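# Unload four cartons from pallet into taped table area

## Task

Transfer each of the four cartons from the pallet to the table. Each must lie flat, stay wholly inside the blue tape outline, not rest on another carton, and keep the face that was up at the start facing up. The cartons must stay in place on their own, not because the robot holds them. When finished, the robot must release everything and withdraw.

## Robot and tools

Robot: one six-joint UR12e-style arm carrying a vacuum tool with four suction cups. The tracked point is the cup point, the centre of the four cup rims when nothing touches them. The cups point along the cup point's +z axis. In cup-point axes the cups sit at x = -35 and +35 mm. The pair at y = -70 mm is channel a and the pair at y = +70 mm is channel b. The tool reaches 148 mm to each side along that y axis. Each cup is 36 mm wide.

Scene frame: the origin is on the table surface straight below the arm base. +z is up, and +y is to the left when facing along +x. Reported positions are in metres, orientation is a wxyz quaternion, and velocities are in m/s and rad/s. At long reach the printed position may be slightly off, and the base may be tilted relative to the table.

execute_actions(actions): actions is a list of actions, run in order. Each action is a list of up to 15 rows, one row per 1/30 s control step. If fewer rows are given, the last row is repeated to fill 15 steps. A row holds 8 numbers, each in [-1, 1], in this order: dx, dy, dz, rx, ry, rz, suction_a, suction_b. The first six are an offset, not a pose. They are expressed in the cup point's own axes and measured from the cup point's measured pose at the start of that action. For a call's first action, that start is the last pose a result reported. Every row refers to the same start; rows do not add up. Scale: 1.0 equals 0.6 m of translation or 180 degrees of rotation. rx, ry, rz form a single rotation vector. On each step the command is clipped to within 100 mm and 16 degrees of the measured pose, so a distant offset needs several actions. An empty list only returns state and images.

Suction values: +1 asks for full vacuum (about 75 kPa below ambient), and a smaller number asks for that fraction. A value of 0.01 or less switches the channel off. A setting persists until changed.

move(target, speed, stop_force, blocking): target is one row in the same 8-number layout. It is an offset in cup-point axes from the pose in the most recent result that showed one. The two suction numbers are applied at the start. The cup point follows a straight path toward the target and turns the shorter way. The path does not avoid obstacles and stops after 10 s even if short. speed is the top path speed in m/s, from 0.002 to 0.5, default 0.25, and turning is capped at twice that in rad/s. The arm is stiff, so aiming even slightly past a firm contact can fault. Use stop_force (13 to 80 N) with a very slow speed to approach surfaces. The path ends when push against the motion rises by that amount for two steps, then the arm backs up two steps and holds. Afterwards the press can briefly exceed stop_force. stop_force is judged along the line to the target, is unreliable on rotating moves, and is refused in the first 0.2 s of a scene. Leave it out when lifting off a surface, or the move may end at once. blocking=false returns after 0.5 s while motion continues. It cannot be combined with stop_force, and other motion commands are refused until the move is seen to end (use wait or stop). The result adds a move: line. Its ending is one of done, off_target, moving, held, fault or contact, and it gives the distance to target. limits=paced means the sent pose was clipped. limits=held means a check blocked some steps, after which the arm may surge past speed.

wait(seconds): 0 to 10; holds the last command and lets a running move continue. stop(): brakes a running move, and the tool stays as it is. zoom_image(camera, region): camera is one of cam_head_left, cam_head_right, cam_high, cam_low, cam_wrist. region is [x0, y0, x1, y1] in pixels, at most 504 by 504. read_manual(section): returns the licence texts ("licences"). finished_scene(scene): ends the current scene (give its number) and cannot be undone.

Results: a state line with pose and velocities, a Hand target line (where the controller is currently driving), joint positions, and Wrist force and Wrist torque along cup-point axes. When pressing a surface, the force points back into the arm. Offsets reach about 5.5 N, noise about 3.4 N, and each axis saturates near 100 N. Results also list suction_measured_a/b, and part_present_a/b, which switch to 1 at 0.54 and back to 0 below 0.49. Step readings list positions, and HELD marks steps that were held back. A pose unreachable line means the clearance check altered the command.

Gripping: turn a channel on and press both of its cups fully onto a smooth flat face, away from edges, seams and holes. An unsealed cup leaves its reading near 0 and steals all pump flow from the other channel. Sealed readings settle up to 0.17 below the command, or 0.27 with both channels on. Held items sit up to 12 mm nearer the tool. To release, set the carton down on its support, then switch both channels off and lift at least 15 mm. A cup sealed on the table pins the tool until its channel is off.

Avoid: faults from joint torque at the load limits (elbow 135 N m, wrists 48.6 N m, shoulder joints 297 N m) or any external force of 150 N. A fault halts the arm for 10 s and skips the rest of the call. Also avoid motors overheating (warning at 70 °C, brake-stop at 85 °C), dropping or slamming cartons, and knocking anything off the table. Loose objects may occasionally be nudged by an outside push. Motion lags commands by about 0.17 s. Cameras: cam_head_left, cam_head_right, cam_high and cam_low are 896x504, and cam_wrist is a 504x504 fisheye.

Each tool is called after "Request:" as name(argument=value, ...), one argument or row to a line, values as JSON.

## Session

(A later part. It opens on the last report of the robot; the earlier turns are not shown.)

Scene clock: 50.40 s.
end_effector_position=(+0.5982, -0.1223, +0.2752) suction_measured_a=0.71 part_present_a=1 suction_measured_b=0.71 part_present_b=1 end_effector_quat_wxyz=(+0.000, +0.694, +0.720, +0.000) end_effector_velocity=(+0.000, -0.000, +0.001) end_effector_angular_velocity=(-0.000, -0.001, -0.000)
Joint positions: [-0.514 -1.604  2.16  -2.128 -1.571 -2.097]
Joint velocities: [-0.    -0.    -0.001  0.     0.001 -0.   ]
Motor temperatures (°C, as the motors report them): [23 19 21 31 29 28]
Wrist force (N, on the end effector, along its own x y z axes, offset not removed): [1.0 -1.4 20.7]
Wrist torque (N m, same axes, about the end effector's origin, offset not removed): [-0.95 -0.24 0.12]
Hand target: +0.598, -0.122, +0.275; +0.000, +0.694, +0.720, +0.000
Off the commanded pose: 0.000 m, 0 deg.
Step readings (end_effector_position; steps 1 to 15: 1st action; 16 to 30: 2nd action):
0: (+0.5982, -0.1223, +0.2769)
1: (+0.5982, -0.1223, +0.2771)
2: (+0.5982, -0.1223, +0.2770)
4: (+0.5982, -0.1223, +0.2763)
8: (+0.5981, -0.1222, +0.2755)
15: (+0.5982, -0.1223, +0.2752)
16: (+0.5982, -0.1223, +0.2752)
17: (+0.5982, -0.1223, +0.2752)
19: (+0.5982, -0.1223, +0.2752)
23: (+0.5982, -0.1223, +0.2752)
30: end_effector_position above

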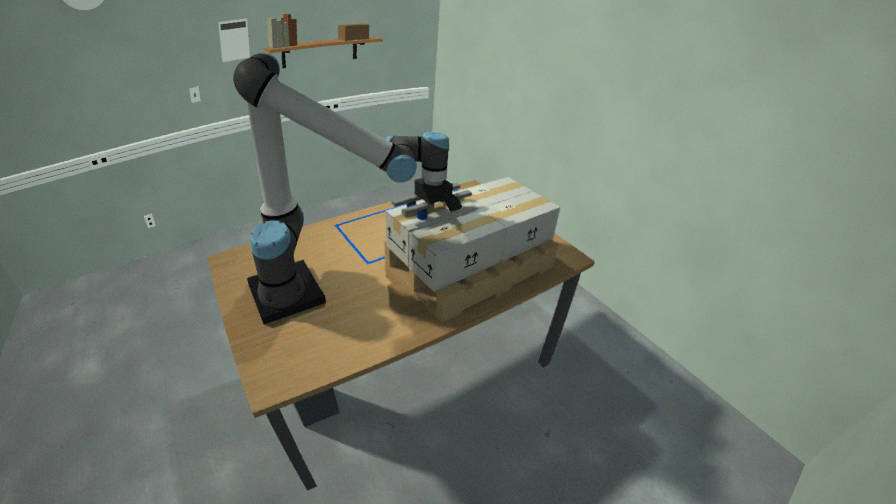

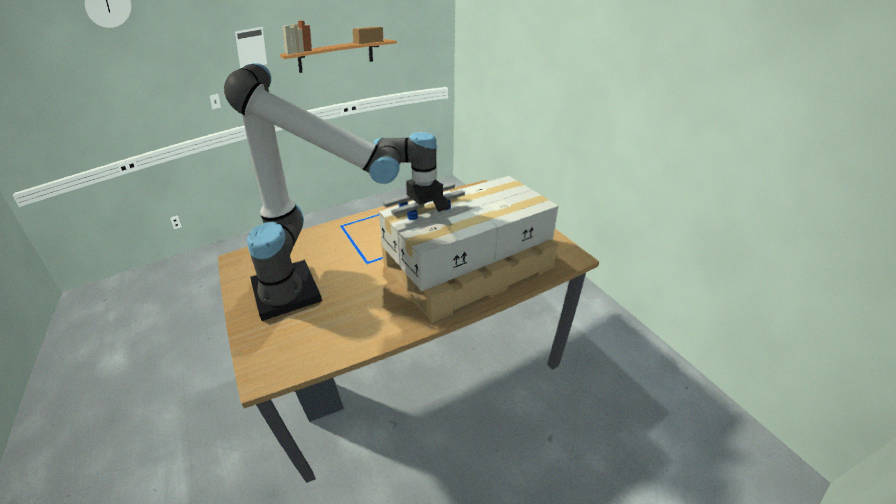

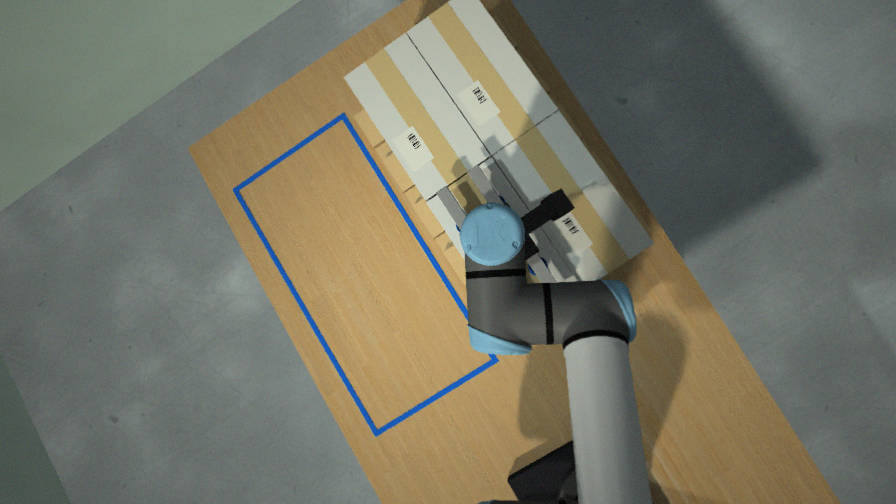

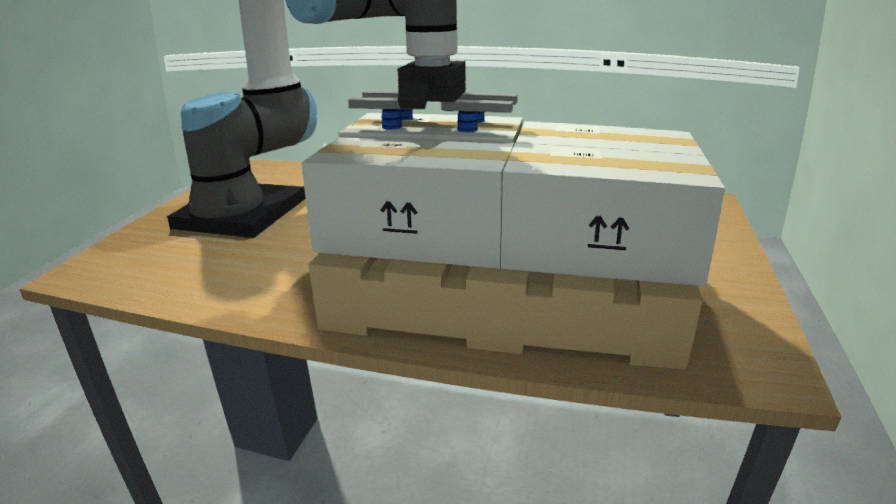

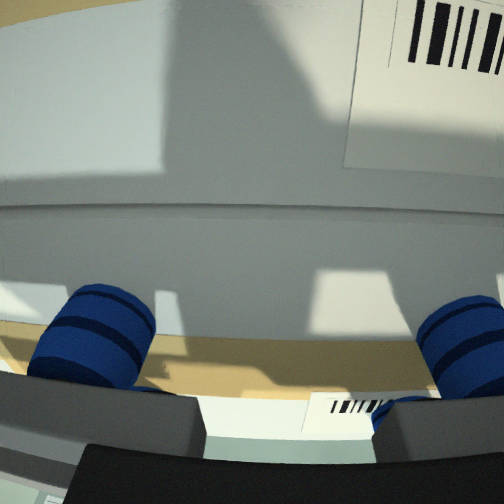

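Request:
move(
  target=[0.01,-0.01,-0.07,0,0,0,1,1],
  speed=0.12,
)

Request:
move(
  target=[0.1667,-0.0667,0,0,0,0,1,1],
  speed=0.3,
)

Request:
move(
  target=[0.394,-0.0707,0,0,0,-0.4885,1,1],
  speed=0.5,
)

Request:
move(
  target=[0,0,0.26,0,0,0,1,1],
  speed=0.2,
)

Scene clock: 63.90 s.
end_effector_position=(+0.5920, -0.1166, +0.3168) suction_measured_a=0.76 part_present_a=1 suction_measured_b=0.76 part_present_b=1 end_effector_quat_wxyz=(+0.000, +0.694, +0.720, +0.000) end_effector_velocity=(-0.000, +0.001, +0.002) end_effector_angular_velocity=(+0.002, +0.001, +0.000)
Joint positions: [-0.51  -1.656  2.125 -2.041 -1.571 -2.093]
Joint velocities: [ 0.001 -0.002 -0.002  0.006  0.001  0.   ]
Motor temperatures (°C, as the motors report them): [23 19 21 31 29 28]
Wrist force (N, on the end effector, along its own x y z axes, offset not removed): [1.0 -0.8 22.2]
Wrist torque (N m, same axes, about the end effector's origin, offset not removed): [-0.88 -0.17 0.01]
Hand target: +0.592, -0.117, +0.317; +0.000, +0.694, +0.720, +0.000
Off the commanded pose: 0.000 m, 0 deg.
move: done

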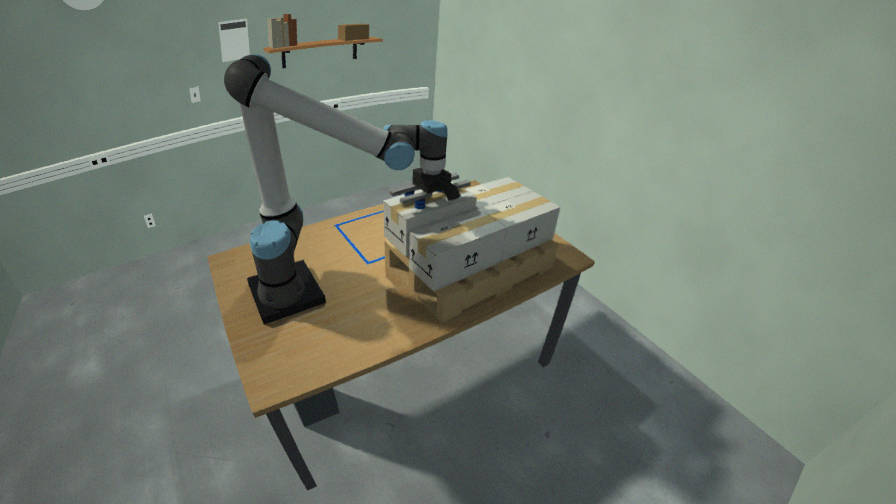

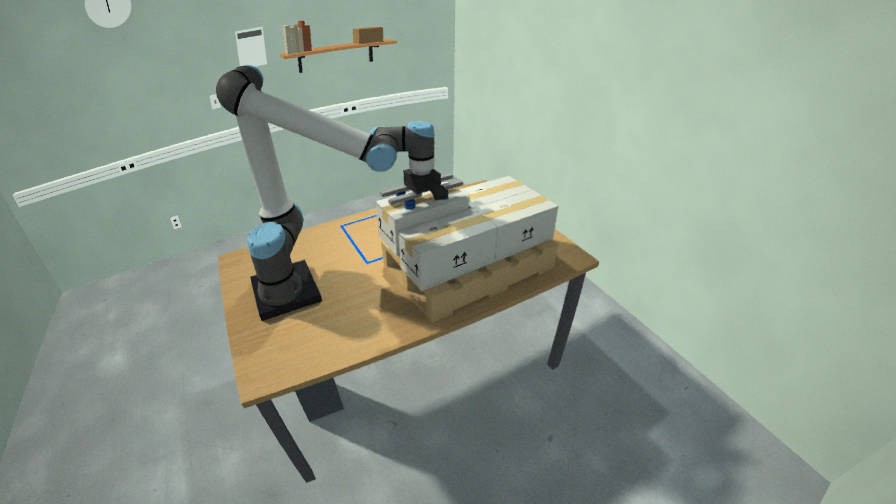

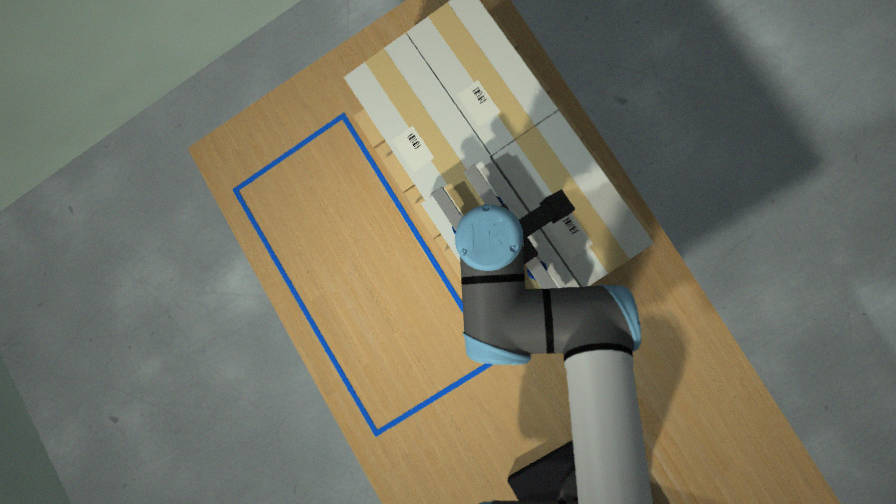

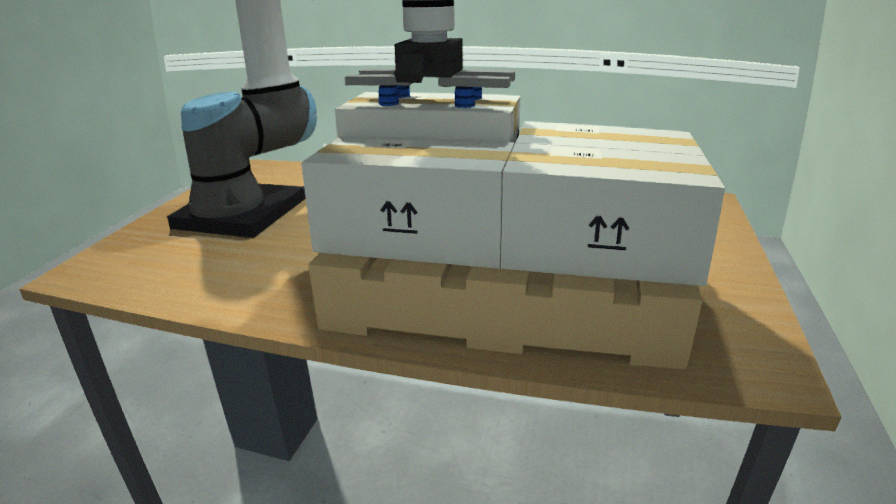

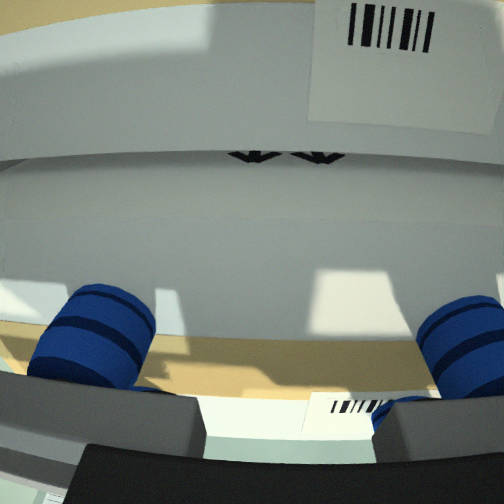

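Scene clock: 65.00 s.
end_effector_position=(+0.5486, -0.0184, +0.3168) suction_measured_a=0.76 part_present_a=1 suction_measured_b=0.76 part_present_b=1 end_effector_quat_wxyz=(+0.000, +0.694, +0.720, +0.001) end_effector_velocity=(-0.001, +0.002, -0.000) end_effector_angular_velocity=(+0.000, +0.001, -0.000)
Joint positions: [-0.379 -1.757  2.21  -2.025 -1.571 -1.962]
Joint velocities: [ 0.003 -0.002  0.002  0.001 -0.     0.004]
Motor temperatures (°C, as the motors report them): [23 19 21 31 29 28]
Wrist force (N, on the end effector, along its own x y z axes, offset not removed): [-0.8 -0.6 22.2]
Wrist torque (N m, same axes, about the end effector's origin, offset not removed): [-0.90 0.00 0.12]
Hand target: +0.548, -0.018, +0.317; +0.000, +0.694, +0.720, +0.001
Off the commanded pose: 0.000 m, 0 deg.
move: done

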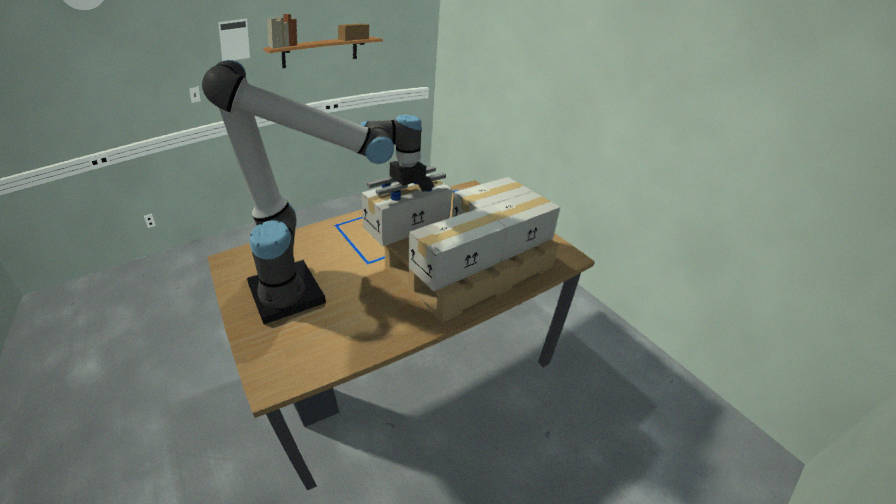

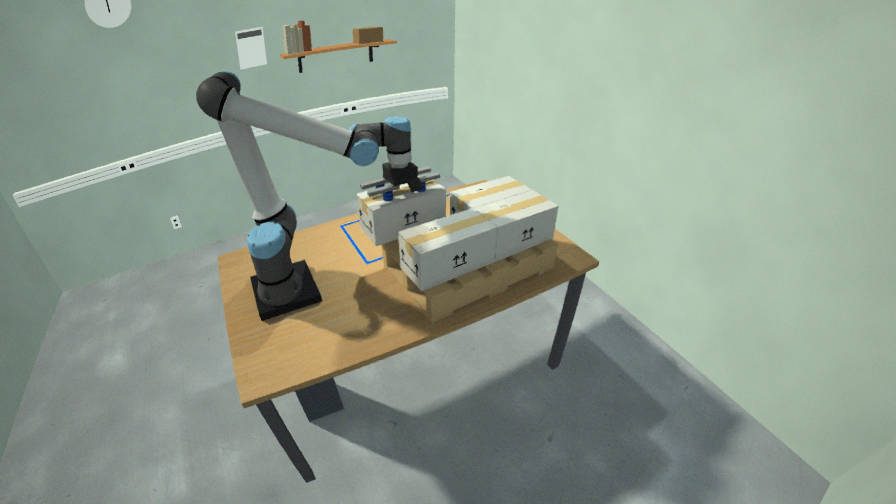

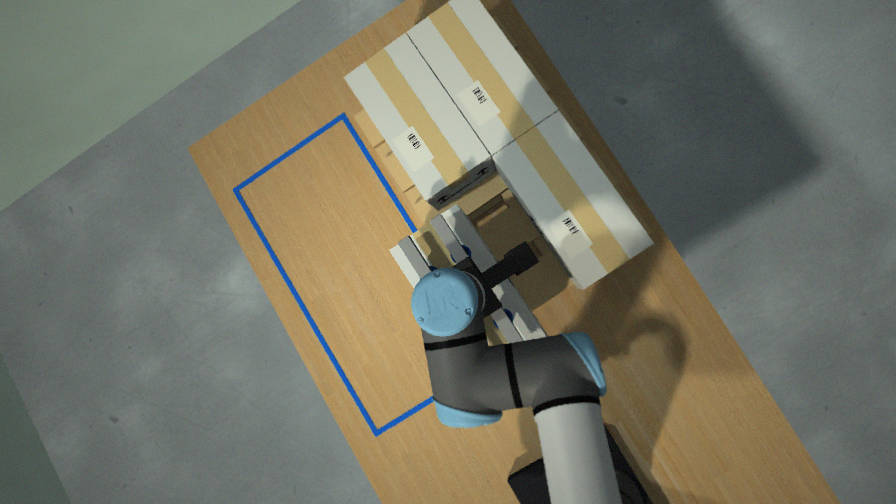

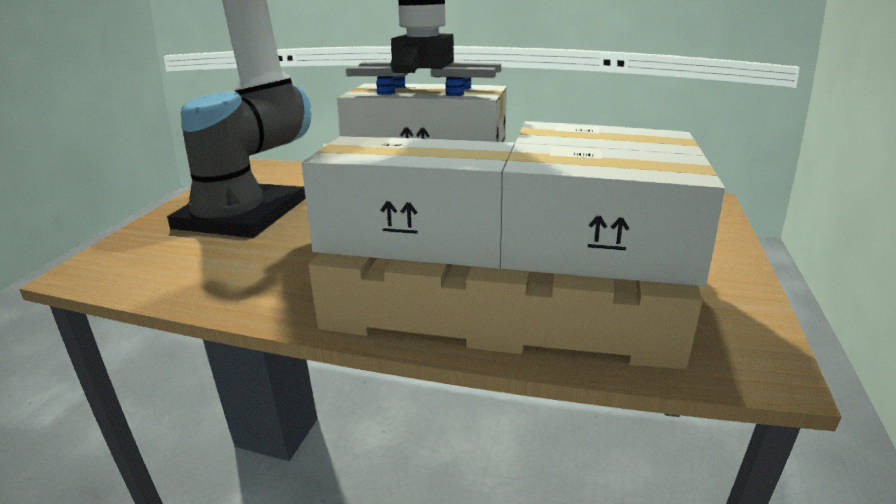

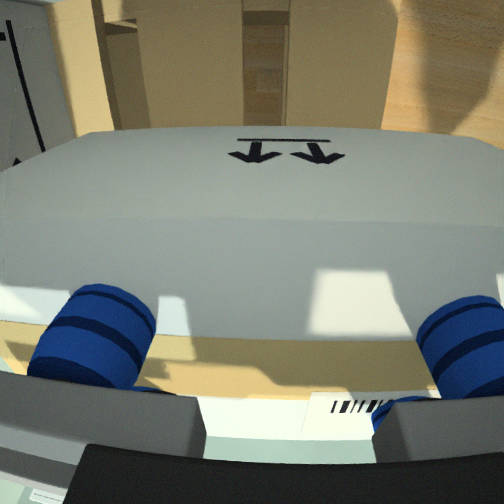

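Scene clock: 67.27 s.
end_effector_position=(+0.4978, +0.2159, +0.3170) suction_measured_a=0.76 part_present_a=1 suction_measured_b=0.76 part_present_b=1 end_effector_quat_wxyz=(+0.000, +0.001, +1.000, +0.000) end_effector_velocity=(-0.000, +0.002, +0.000) end_effector_angular_velocity=(+0.000, -0.000, +0.013)
Joint positions: [ 0.06  -1.769  2.219 -2.022 -1.571 -3.056]
Joint velocities: [ 0.003  0.    -0.001 -0.     0.    -0.01 ]
Motor temperatures (°C, as the motors report them): [23 19 21 31 29 28]
Wrist force (N, on the end effector, along its own x y z axes, offset not removed): [0.4 -1.9 19.0]
Wrist torque (N m, same axes, about the end effector's origin, offset not removed): [-0.88 -0.23 0.01]
Hand target: +0.498, +0.216, +0.317; +0.000, +0.000, +1.000, +0.000
Off the commanded pose: 0.000 m, 0 deg.
move: done

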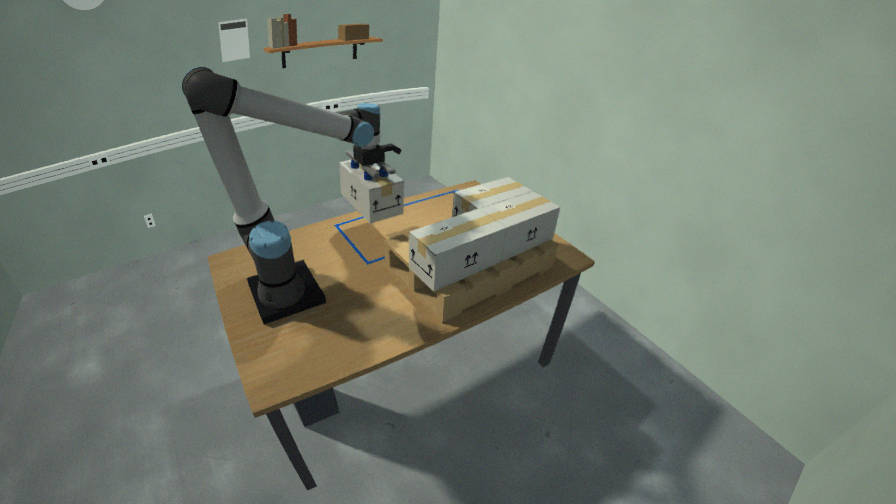

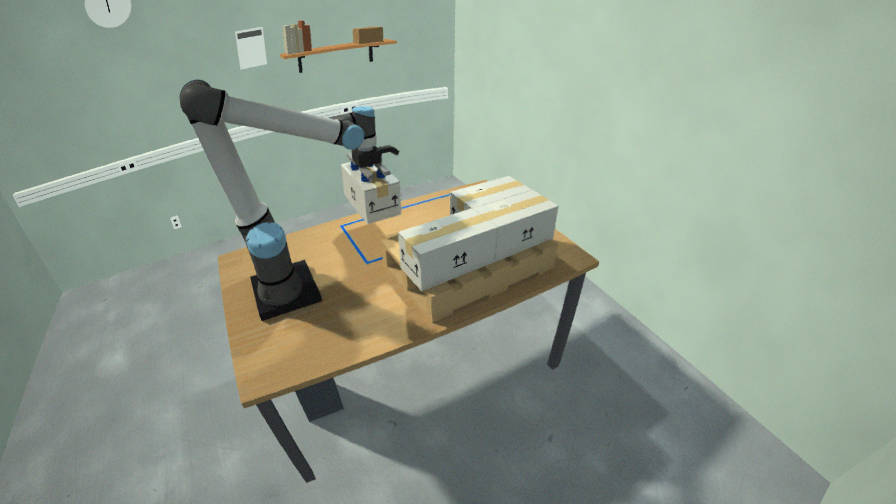

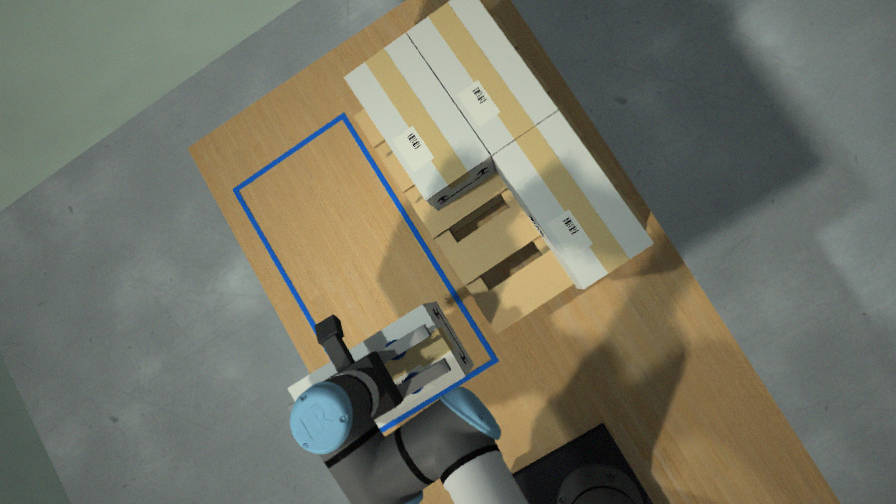

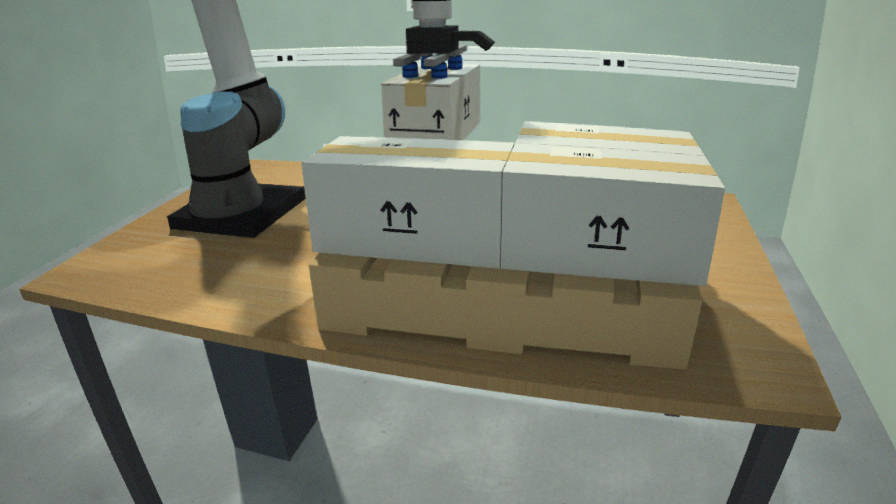

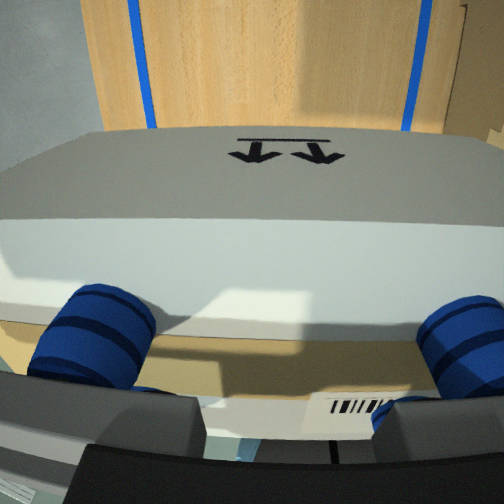

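Scene clock: 68.70 s.
end_effector_position=(+0.4977, +0.2160, +0.1615) suction_measured_a=0.76 part_present_a=1 suction_measured_b=0.76 part_present_b=1 end_effector_quat_wxyz=(+0.000, +0.001, +1.000, +0.000) end_effector_velocity=(+0.000, +0.001, -0.003) end_effector_angular_velocity=(+0.001, -0.001, +0.001)
Joint positions: [ 0.059 -1.567  2.383 -2.387 -1.571 -3.056]
Joint velocities: [ 0.001  0.005  0.002 -0.008  0.     0.   ]
Motor temperatures (°C, as the motors report them): [23 19 21 31 29 28]
Wrist force (N, on the end effector, along its own x y z axes, offset not removed): [-0.4 0.8 20.2]
Wrist torque (N m, same axes, about the end effector's origin, offset not removed): [-0.62 -0.07 0.13]
Hand target: +0.498, +0.216, +0.161; +0.000, +0.001, +1.000, +0.000
Off the commanded pose: 0.001 m, 0 deg.
move: done

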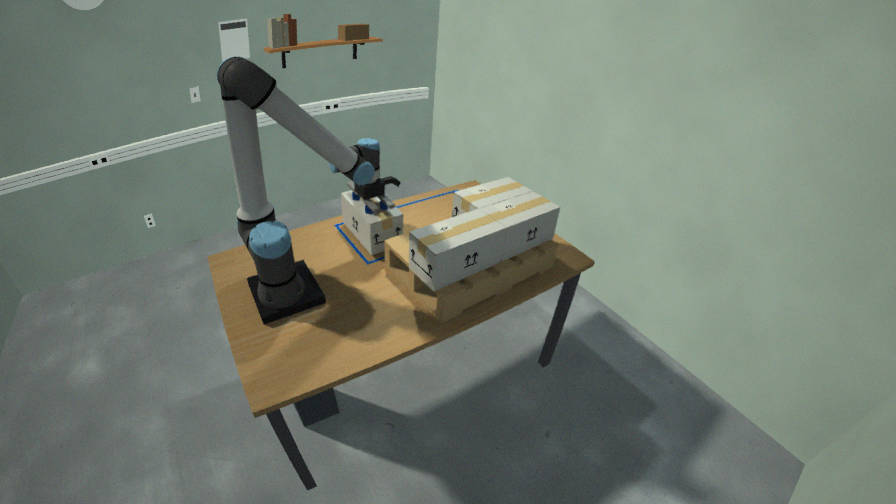

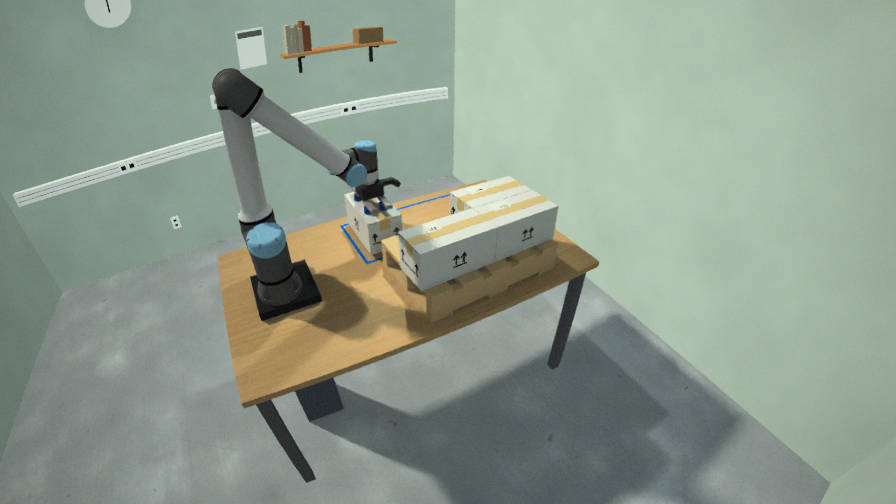

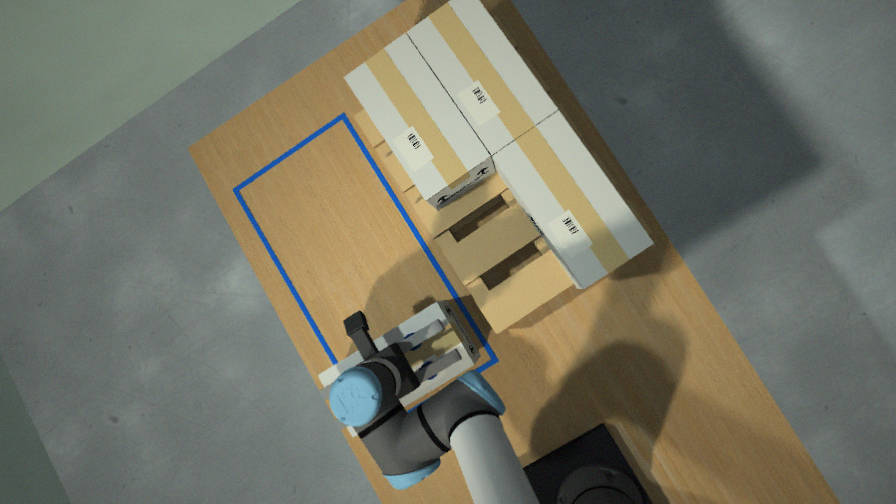

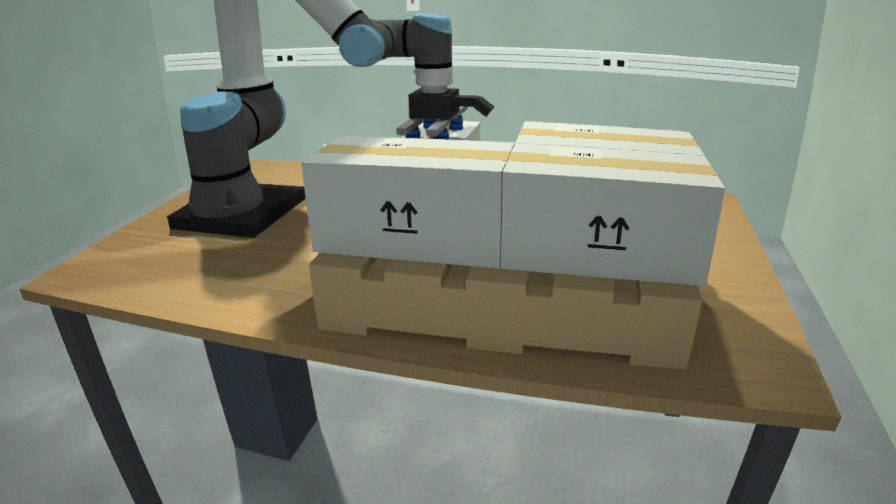

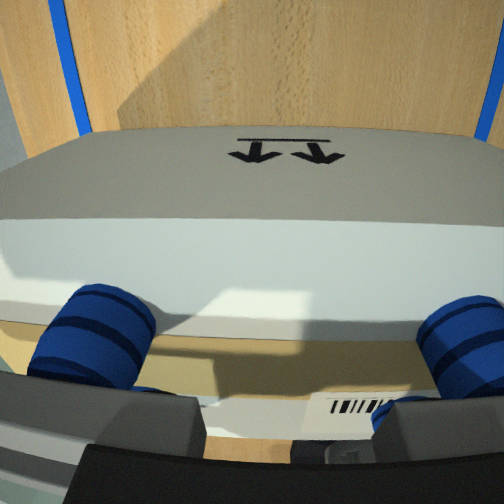

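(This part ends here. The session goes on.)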